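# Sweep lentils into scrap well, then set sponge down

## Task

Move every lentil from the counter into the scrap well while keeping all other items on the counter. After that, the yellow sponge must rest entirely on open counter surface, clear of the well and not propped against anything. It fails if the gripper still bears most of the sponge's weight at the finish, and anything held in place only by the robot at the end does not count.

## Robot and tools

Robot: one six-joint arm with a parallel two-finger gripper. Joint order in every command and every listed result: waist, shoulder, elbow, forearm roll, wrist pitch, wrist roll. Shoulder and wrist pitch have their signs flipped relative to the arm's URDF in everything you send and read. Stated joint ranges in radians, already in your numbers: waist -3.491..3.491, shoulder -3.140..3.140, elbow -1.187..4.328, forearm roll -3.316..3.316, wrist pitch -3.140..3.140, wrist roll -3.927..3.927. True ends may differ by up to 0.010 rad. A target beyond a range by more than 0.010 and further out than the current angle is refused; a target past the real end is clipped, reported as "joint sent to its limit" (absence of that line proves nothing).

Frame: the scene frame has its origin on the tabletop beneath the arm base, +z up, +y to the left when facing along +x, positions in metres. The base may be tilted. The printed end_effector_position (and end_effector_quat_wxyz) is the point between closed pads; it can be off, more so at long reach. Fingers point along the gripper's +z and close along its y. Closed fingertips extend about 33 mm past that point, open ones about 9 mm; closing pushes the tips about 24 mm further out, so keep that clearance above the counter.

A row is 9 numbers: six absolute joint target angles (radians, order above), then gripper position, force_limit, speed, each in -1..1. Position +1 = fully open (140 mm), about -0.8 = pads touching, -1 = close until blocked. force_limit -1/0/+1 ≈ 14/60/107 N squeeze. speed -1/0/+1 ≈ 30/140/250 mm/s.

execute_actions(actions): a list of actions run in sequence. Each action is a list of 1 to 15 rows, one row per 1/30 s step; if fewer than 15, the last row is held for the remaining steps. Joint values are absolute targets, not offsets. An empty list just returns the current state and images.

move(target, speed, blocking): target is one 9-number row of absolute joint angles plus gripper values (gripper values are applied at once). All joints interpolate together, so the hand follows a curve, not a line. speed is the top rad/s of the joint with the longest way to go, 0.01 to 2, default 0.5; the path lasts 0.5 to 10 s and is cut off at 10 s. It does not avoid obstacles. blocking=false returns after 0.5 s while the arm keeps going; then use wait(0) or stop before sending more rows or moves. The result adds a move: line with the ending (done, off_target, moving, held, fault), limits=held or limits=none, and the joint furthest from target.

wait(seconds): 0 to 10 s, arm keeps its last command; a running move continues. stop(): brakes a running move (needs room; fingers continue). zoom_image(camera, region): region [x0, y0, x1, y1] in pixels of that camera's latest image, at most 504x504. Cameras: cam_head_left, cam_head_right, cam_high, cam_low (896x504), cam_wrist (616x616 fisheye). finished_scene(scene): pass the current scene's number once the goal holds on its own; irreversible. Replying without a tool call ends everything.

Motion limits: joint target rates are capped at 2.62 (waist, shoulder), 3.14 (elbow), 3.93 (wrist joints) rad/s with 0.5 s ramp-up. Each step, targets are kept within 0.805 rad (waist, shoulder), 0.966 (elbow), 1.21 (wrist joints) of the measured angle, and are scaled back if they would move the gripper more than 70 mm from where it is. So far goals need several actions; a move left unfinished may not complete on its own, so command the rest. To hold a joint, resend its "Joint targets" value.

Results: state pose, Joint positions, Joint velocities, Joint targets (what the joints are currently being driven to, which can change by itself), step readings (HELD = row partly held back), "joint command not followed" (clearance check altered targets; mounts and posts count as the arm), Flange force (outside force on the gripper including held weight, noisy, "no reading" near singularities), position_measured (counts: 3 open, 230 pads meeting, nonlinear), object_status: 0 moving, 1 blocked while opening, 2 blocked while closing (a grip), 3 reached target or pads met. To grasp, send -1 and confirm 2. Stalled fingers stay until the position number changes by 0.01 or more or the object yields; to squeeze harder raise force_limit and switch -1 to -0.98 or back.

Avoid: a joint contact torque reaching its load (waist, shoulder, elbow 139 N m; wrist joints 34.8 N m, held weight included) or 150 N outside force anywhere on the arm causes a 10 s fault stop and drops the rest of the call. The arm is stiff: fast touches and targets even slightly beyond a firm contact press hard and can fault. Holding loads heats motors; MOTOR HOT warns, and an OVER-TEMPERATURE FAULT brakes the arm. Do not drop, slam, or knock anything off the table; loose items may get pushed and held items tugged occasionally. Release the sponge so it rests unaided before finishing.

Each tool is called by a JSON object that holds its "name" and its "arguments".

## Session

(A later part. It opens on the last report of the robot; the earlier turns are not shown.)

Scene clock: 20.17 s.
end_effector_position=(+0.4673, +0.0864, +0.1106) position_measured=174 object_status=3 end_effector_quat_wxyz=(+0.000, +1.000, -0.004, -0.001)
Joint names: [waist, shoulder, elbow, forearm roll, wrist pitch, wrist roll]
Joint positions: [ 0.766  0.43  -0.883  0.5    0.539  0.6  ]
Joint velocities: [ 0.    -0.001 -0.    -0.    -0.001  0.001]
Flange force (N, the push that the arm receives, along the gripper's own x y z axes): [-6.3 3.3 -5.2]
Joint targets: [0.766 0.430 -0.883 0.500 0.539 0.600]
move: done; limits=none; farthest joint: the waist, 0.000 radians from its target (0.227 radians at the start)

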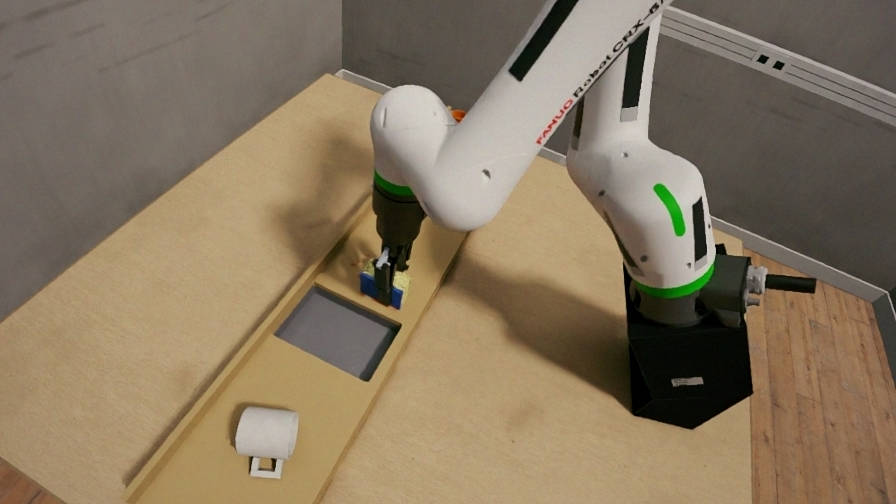

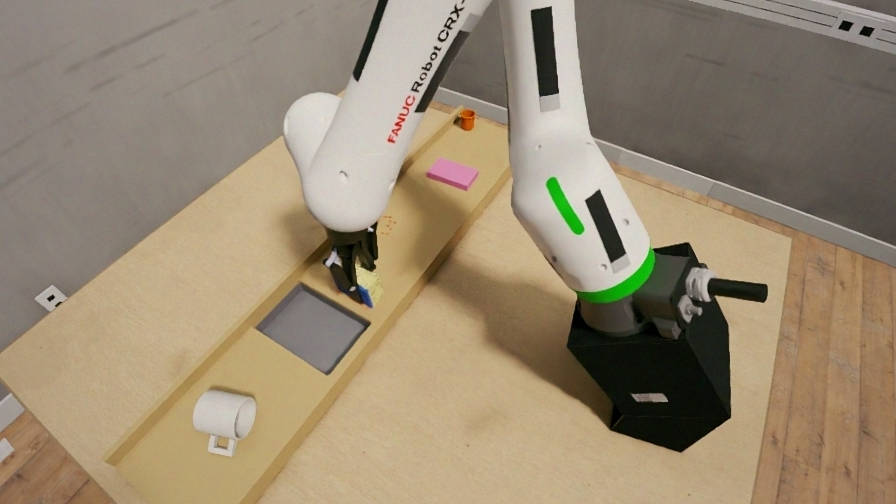

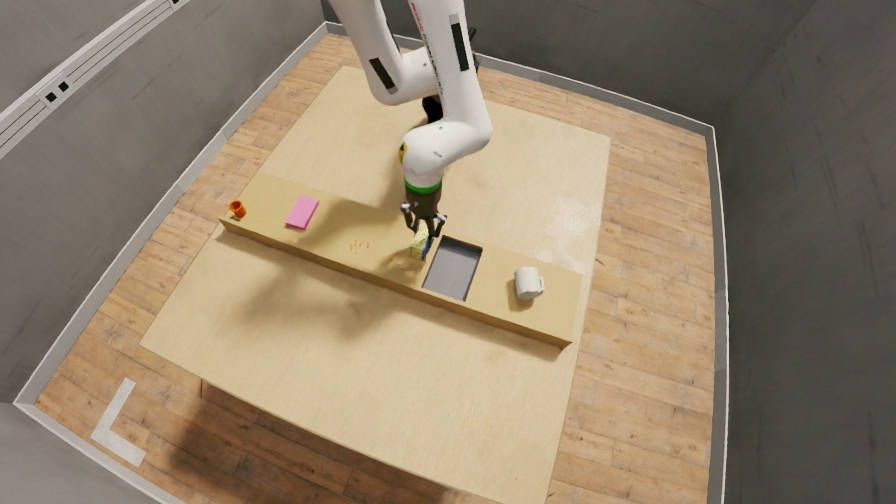

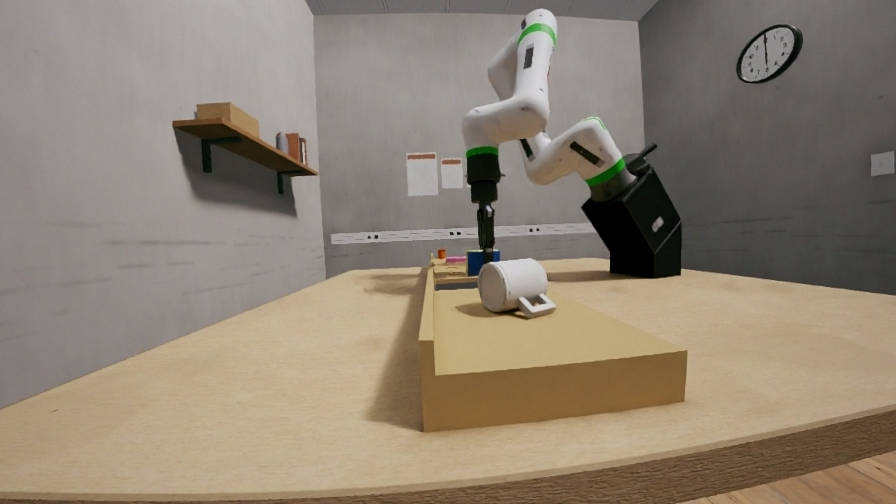

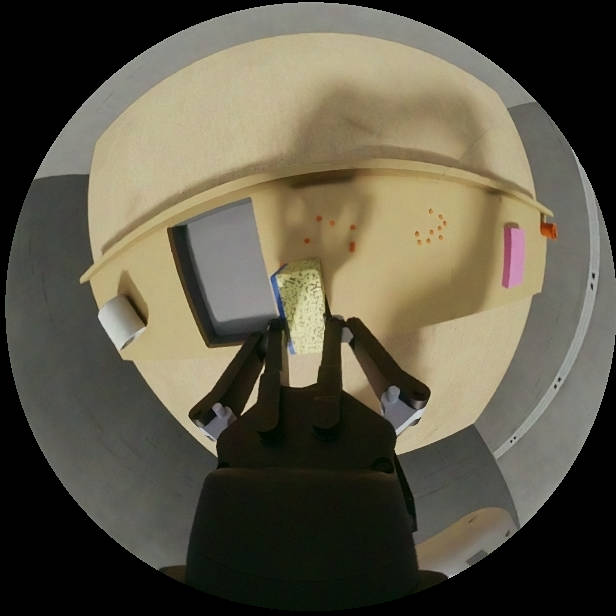

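{"name": "move", "arguments": {"target": [0.827,0.4075,-0.8703,0.557,0.559,0.51,-0.36,-1,-0.5], "speed": 0.15}}

{"name": "move", "arguments": {"target": [0.827,0.56,-0.8703,0.5,0.68,0.51,-0.5,-1,0], "speed": 0.15}}

{"name": "move", "arguments": {"target": [-0.102,0.13,-0.3047,-0.41,0.81,2.05,-0.5,-1,0], "speed": 0.7}}

{"name": "move", "arguments": {"target": [-0.102,0.0629,-0.3047,-0.4209,0.7528,2.056,-0.5,-1,0], "speed": 0.08}}

Scene clock: 21.50 s.
end_effector_position=(+0.4710, +0.1119, +0.1103) position_measured=174 object_status=3 end_effector_quat_wxyz=(+0.000, +1.000, +0.001, -0.001)
Joint names: [waist, shoulder, elbow, forearm roll, wrist pitch, wrist roll]
Joint positions: [ 0.827  0.408 -0.87   0.557  0.559  0.51 ]
Joint velocities: [ 0.     0.001  0.    -0.    -0.001  0.   ]
Flange force (N, the push that the arm receives, along the gripper's own x y z axes): [-5.1 3.1 -5.3]
Joint targets: [0.827 0.407 -0.870 0.557 0.559 0.510]
move: done; limits=none; farthest joint: the waist, 0.000 radians from its target (0.061 radians at the start)

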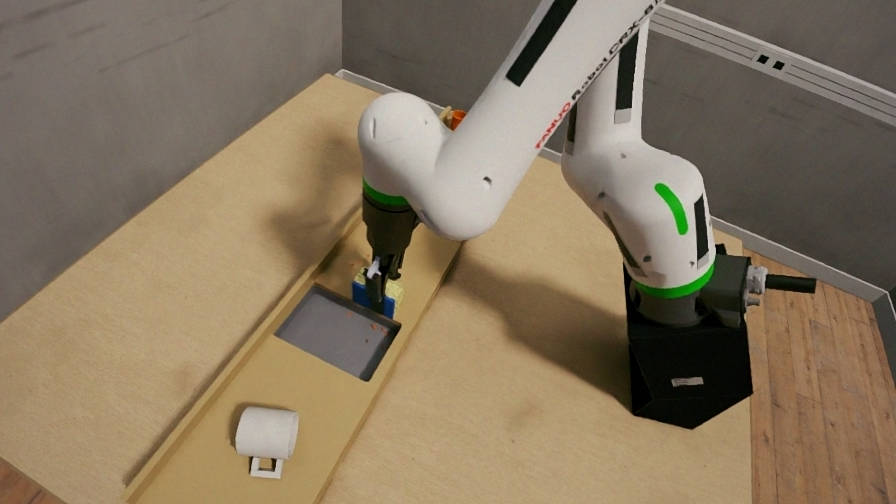

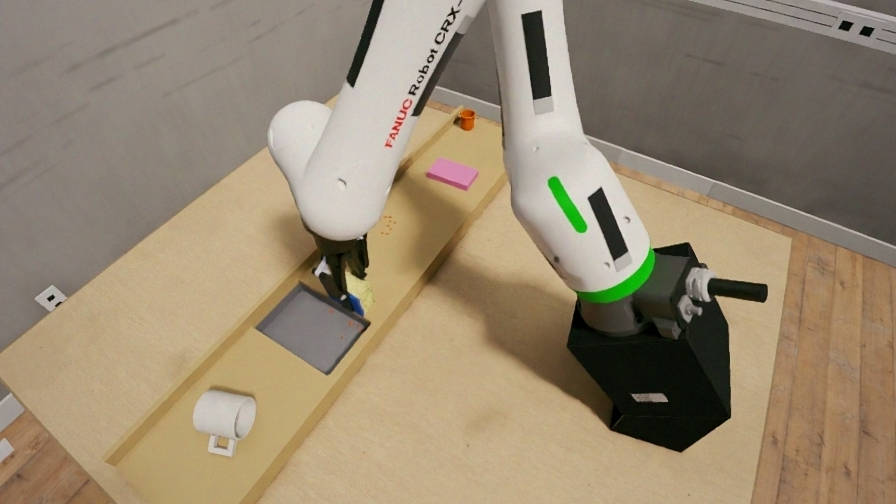

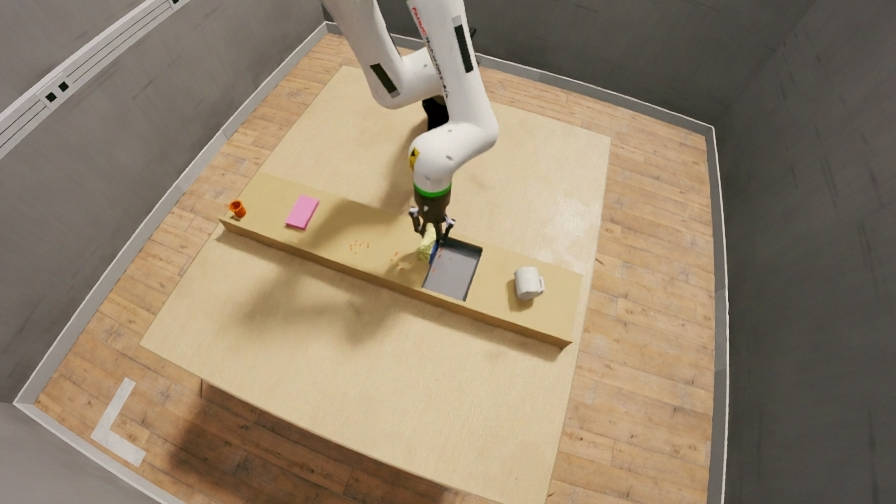

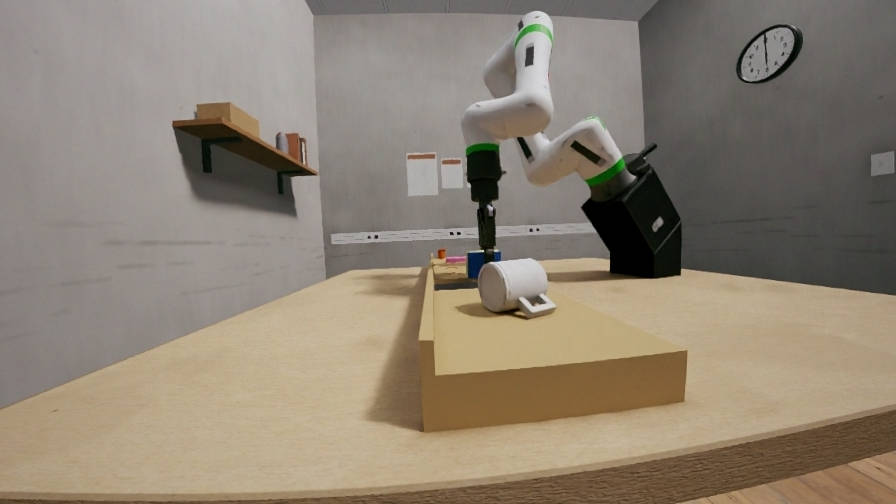

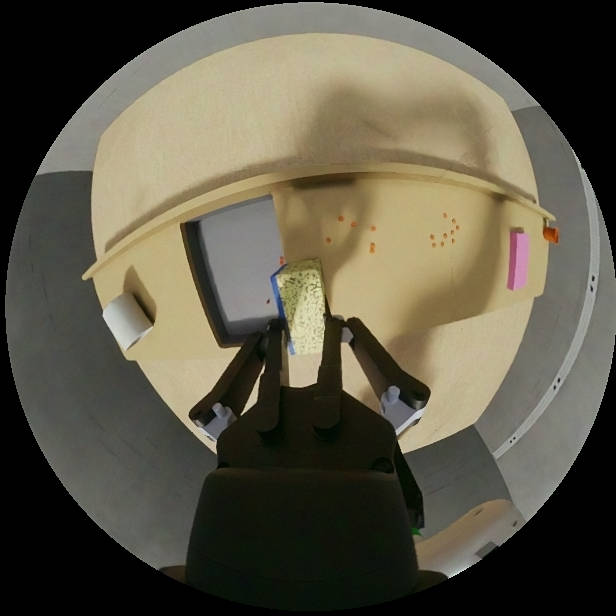

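Scene clock: 22.83 s.
end_effector_position=(+0.4770, +0.0858, +0.1560) position_measured=192 object_status=3 end_effector_quat_wxyz=(+0.003, +0.999, -0.045, +0.014)
Joint names: [waist, shoulder, elbow, forearm roll, wrist pitch, wrist roll]
Joint positions: [ 0.827  0.56  -0.87   0.5    0.68   0.51 ]
Joint velocities: [-0.     0.001  0.    -0.001  0.    -0.001]
Flange force (N, the push that the arm receives, along the gripper's own x y z axes): [-6.0 4.1 -2.3]
Joint targets: [0.827 0.560 -0.870 0.500 0.680 0.510]
move: done; limits=none; farthest joint: the waist, 0.000 radians from its target (0.000 radians at the start)

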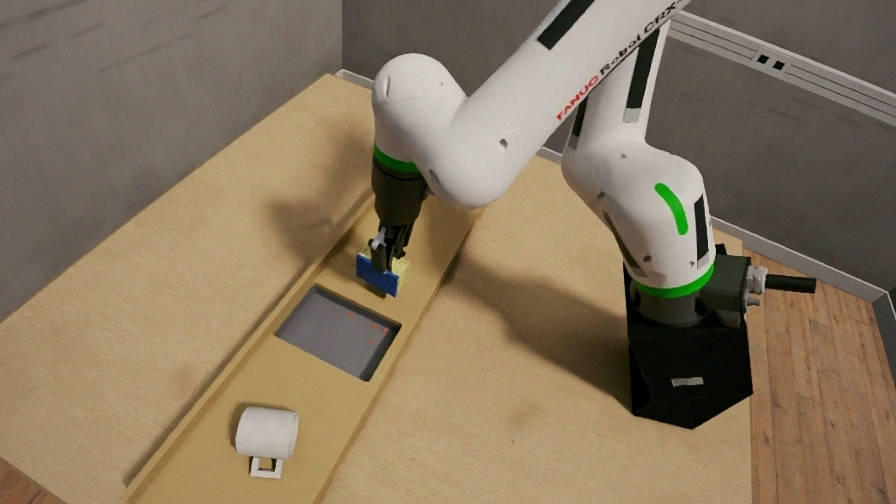

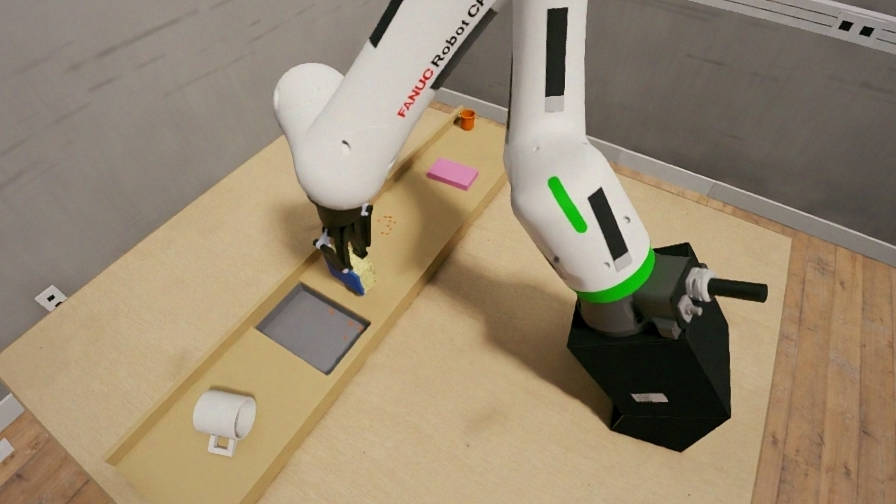

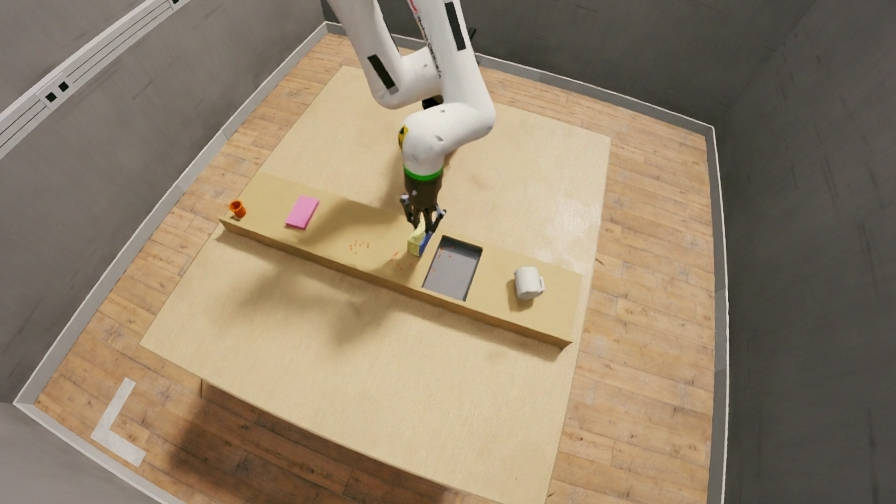

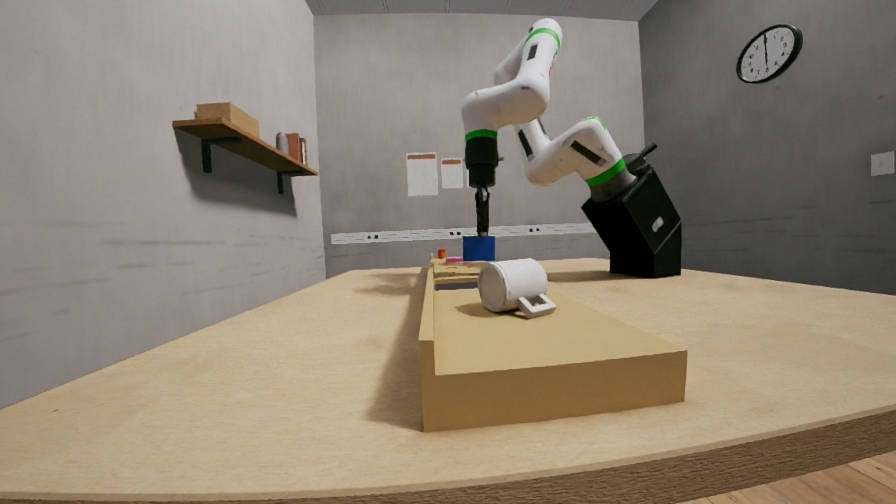

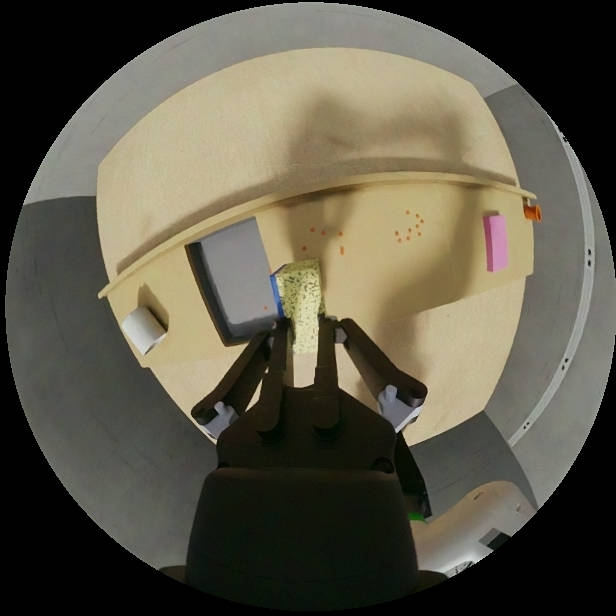

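Scene clock: 25.47 s.
end_effector_position=(+0.5485, -0.1589, +0.1409) position_measured=192 object_status=3 end_effector_quat_wxyz=(-0.004, +1.000, +0.010, +0.004)
Joint names: [waist, shoulder, elbow, forearm roll, wrist pitch, wrist roll]
Joint positions: [-0.102  0.13  -0.305 -0.41   0.81   2.05 ]
Joint velocities: [-0.001  0.    -0.     0.001 -0.002  0.   ]
Flange force (N, the push that the arm receives, along the gripper's own x y z axes): [-4.1 -5.0 -4.9]
Joint targets: [-0.102 0.130 -0.305 -0.410 0.810 2.050]
move: done; limits=none; farthest joint: the waist, 0.000 radians from its target (0.929 radians at the start)

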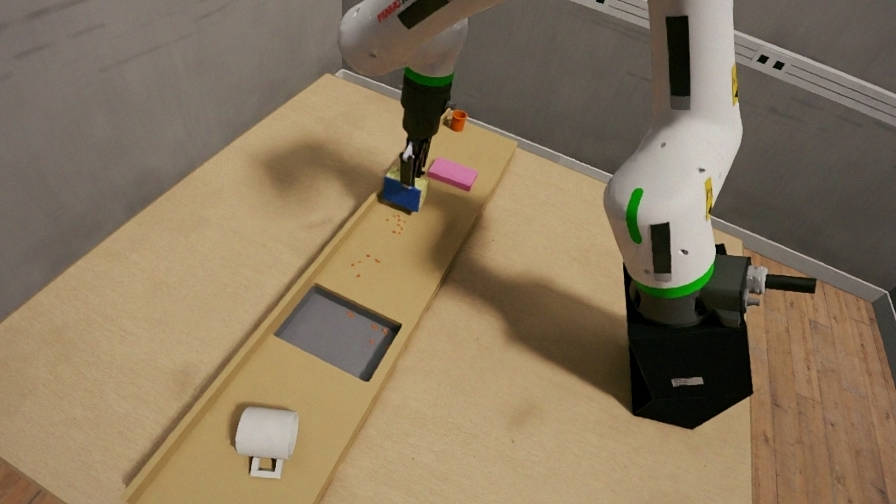

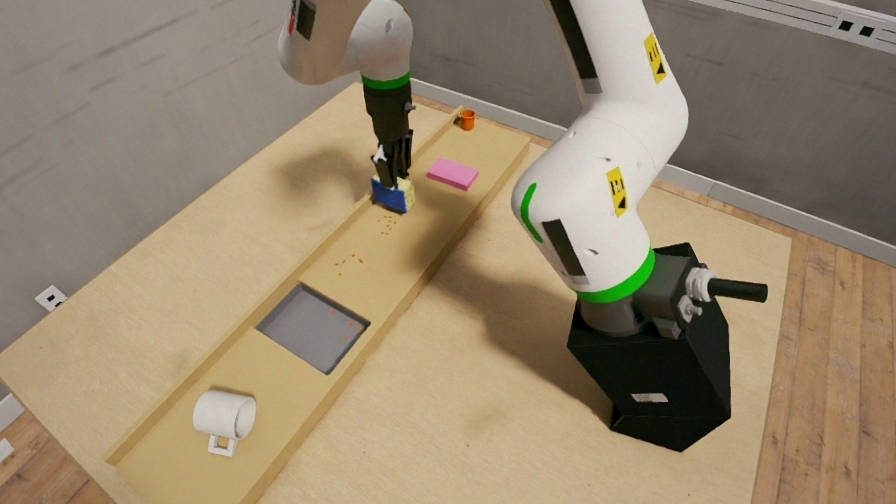

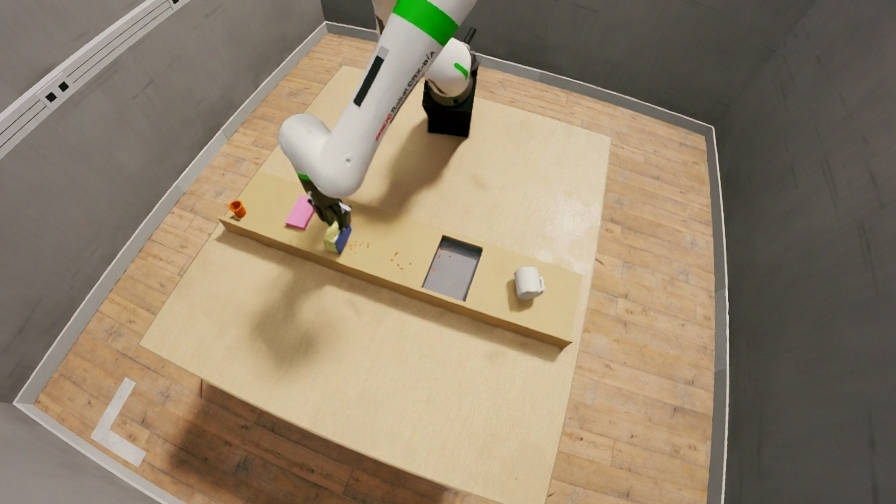

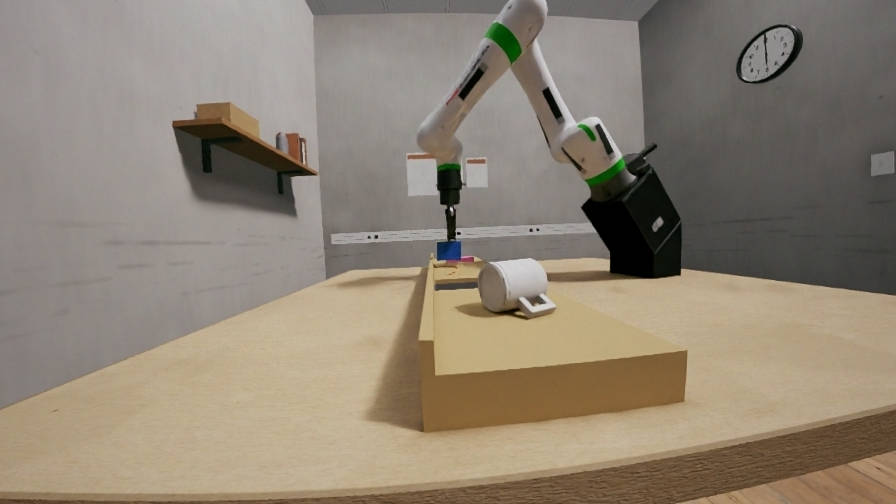

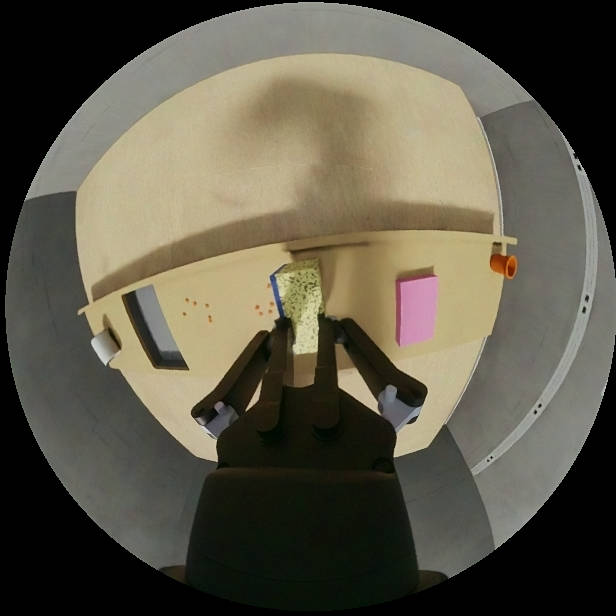

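Scene clock: 26.57 s.
end_effector_position=(+0.5431, -0.1699, +0.1104) position_measured=192 object_status=3 end_effector_quat_wxyz=(-0.000, +1.000, -0.000, -0.000)
Joint names: [waist, shoulder, elbow, forearm roll, wrist pitch, wrist roll]
Joint positions: [-0.102  0.063 -0.305 -0.421  0.753  2.056]
Joint velocities: [ 0.     0.     0.    -0.002  0.    -0.001]
Flange force (N, the push that the arm receives, along the gripper's own x y z axes): [-4.5 -4.8 -5.9]
Joint targets: [-0.102 0.063 -0.305 -0.421 0.753 2.056]
move: done; limits=none; farthest joint: the waist, 0.000 radians from its target (0.000 radians at the start)

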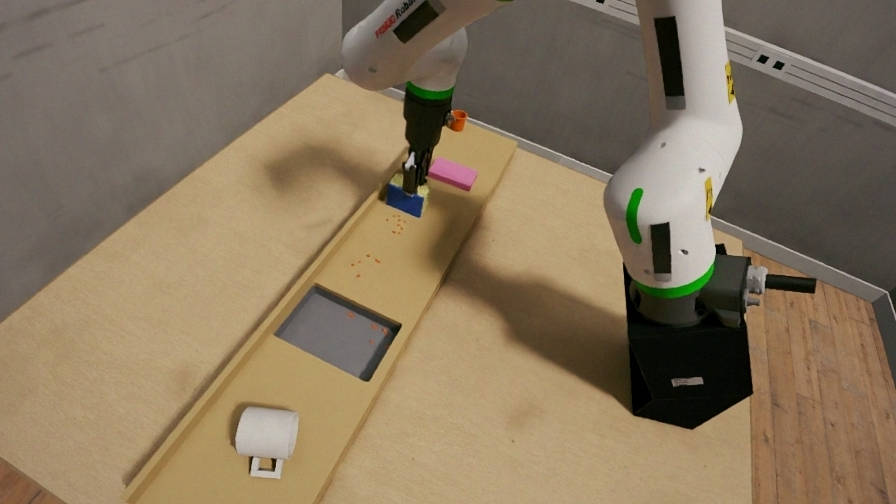

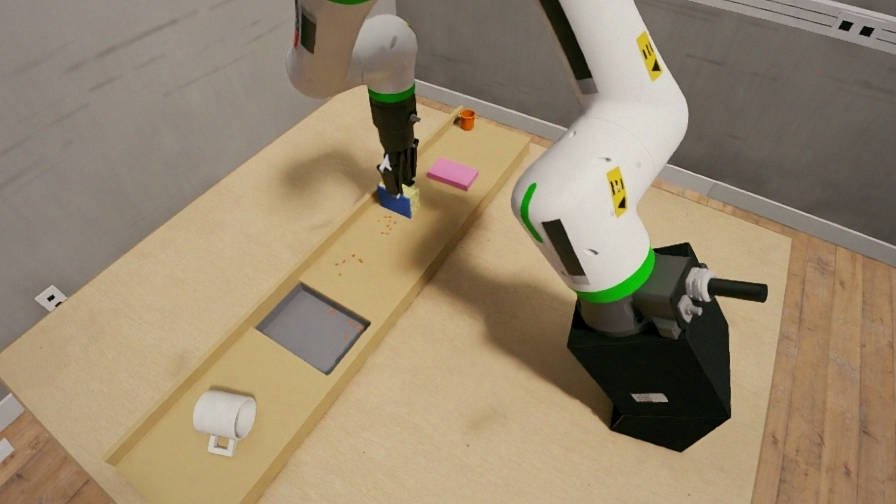

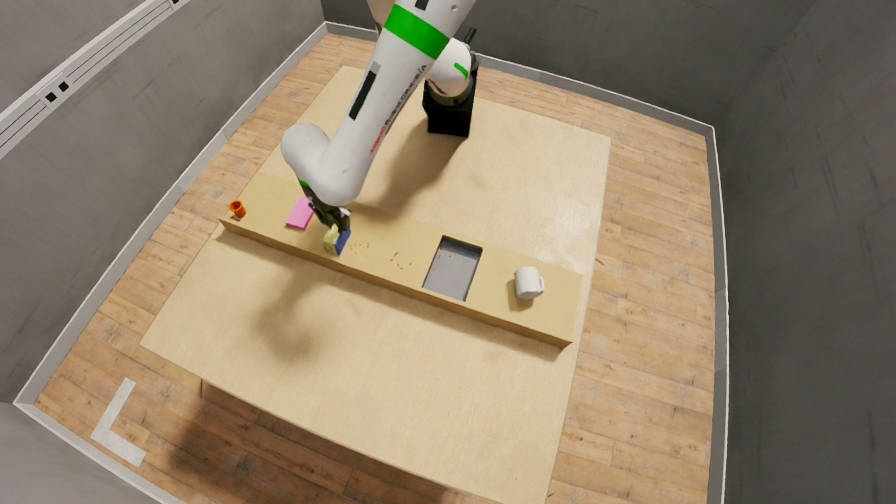

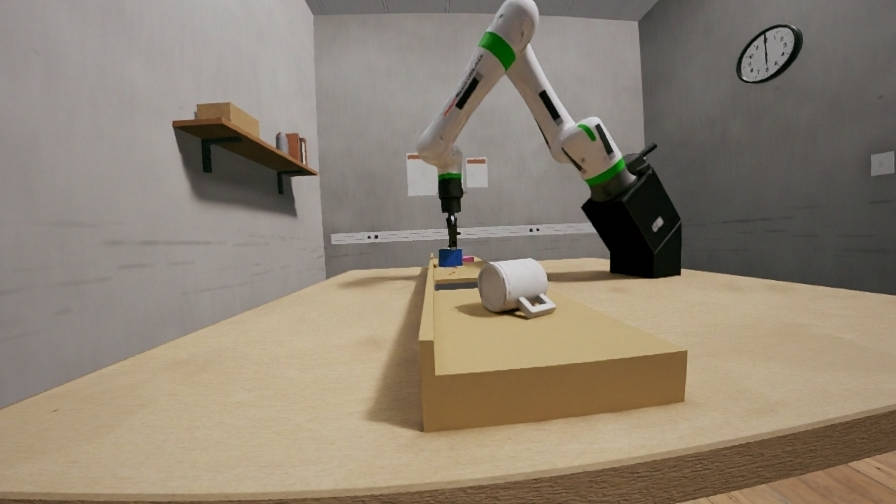

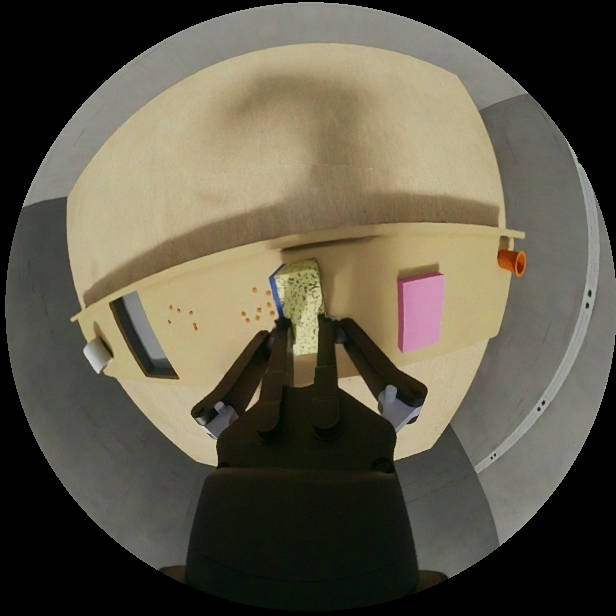

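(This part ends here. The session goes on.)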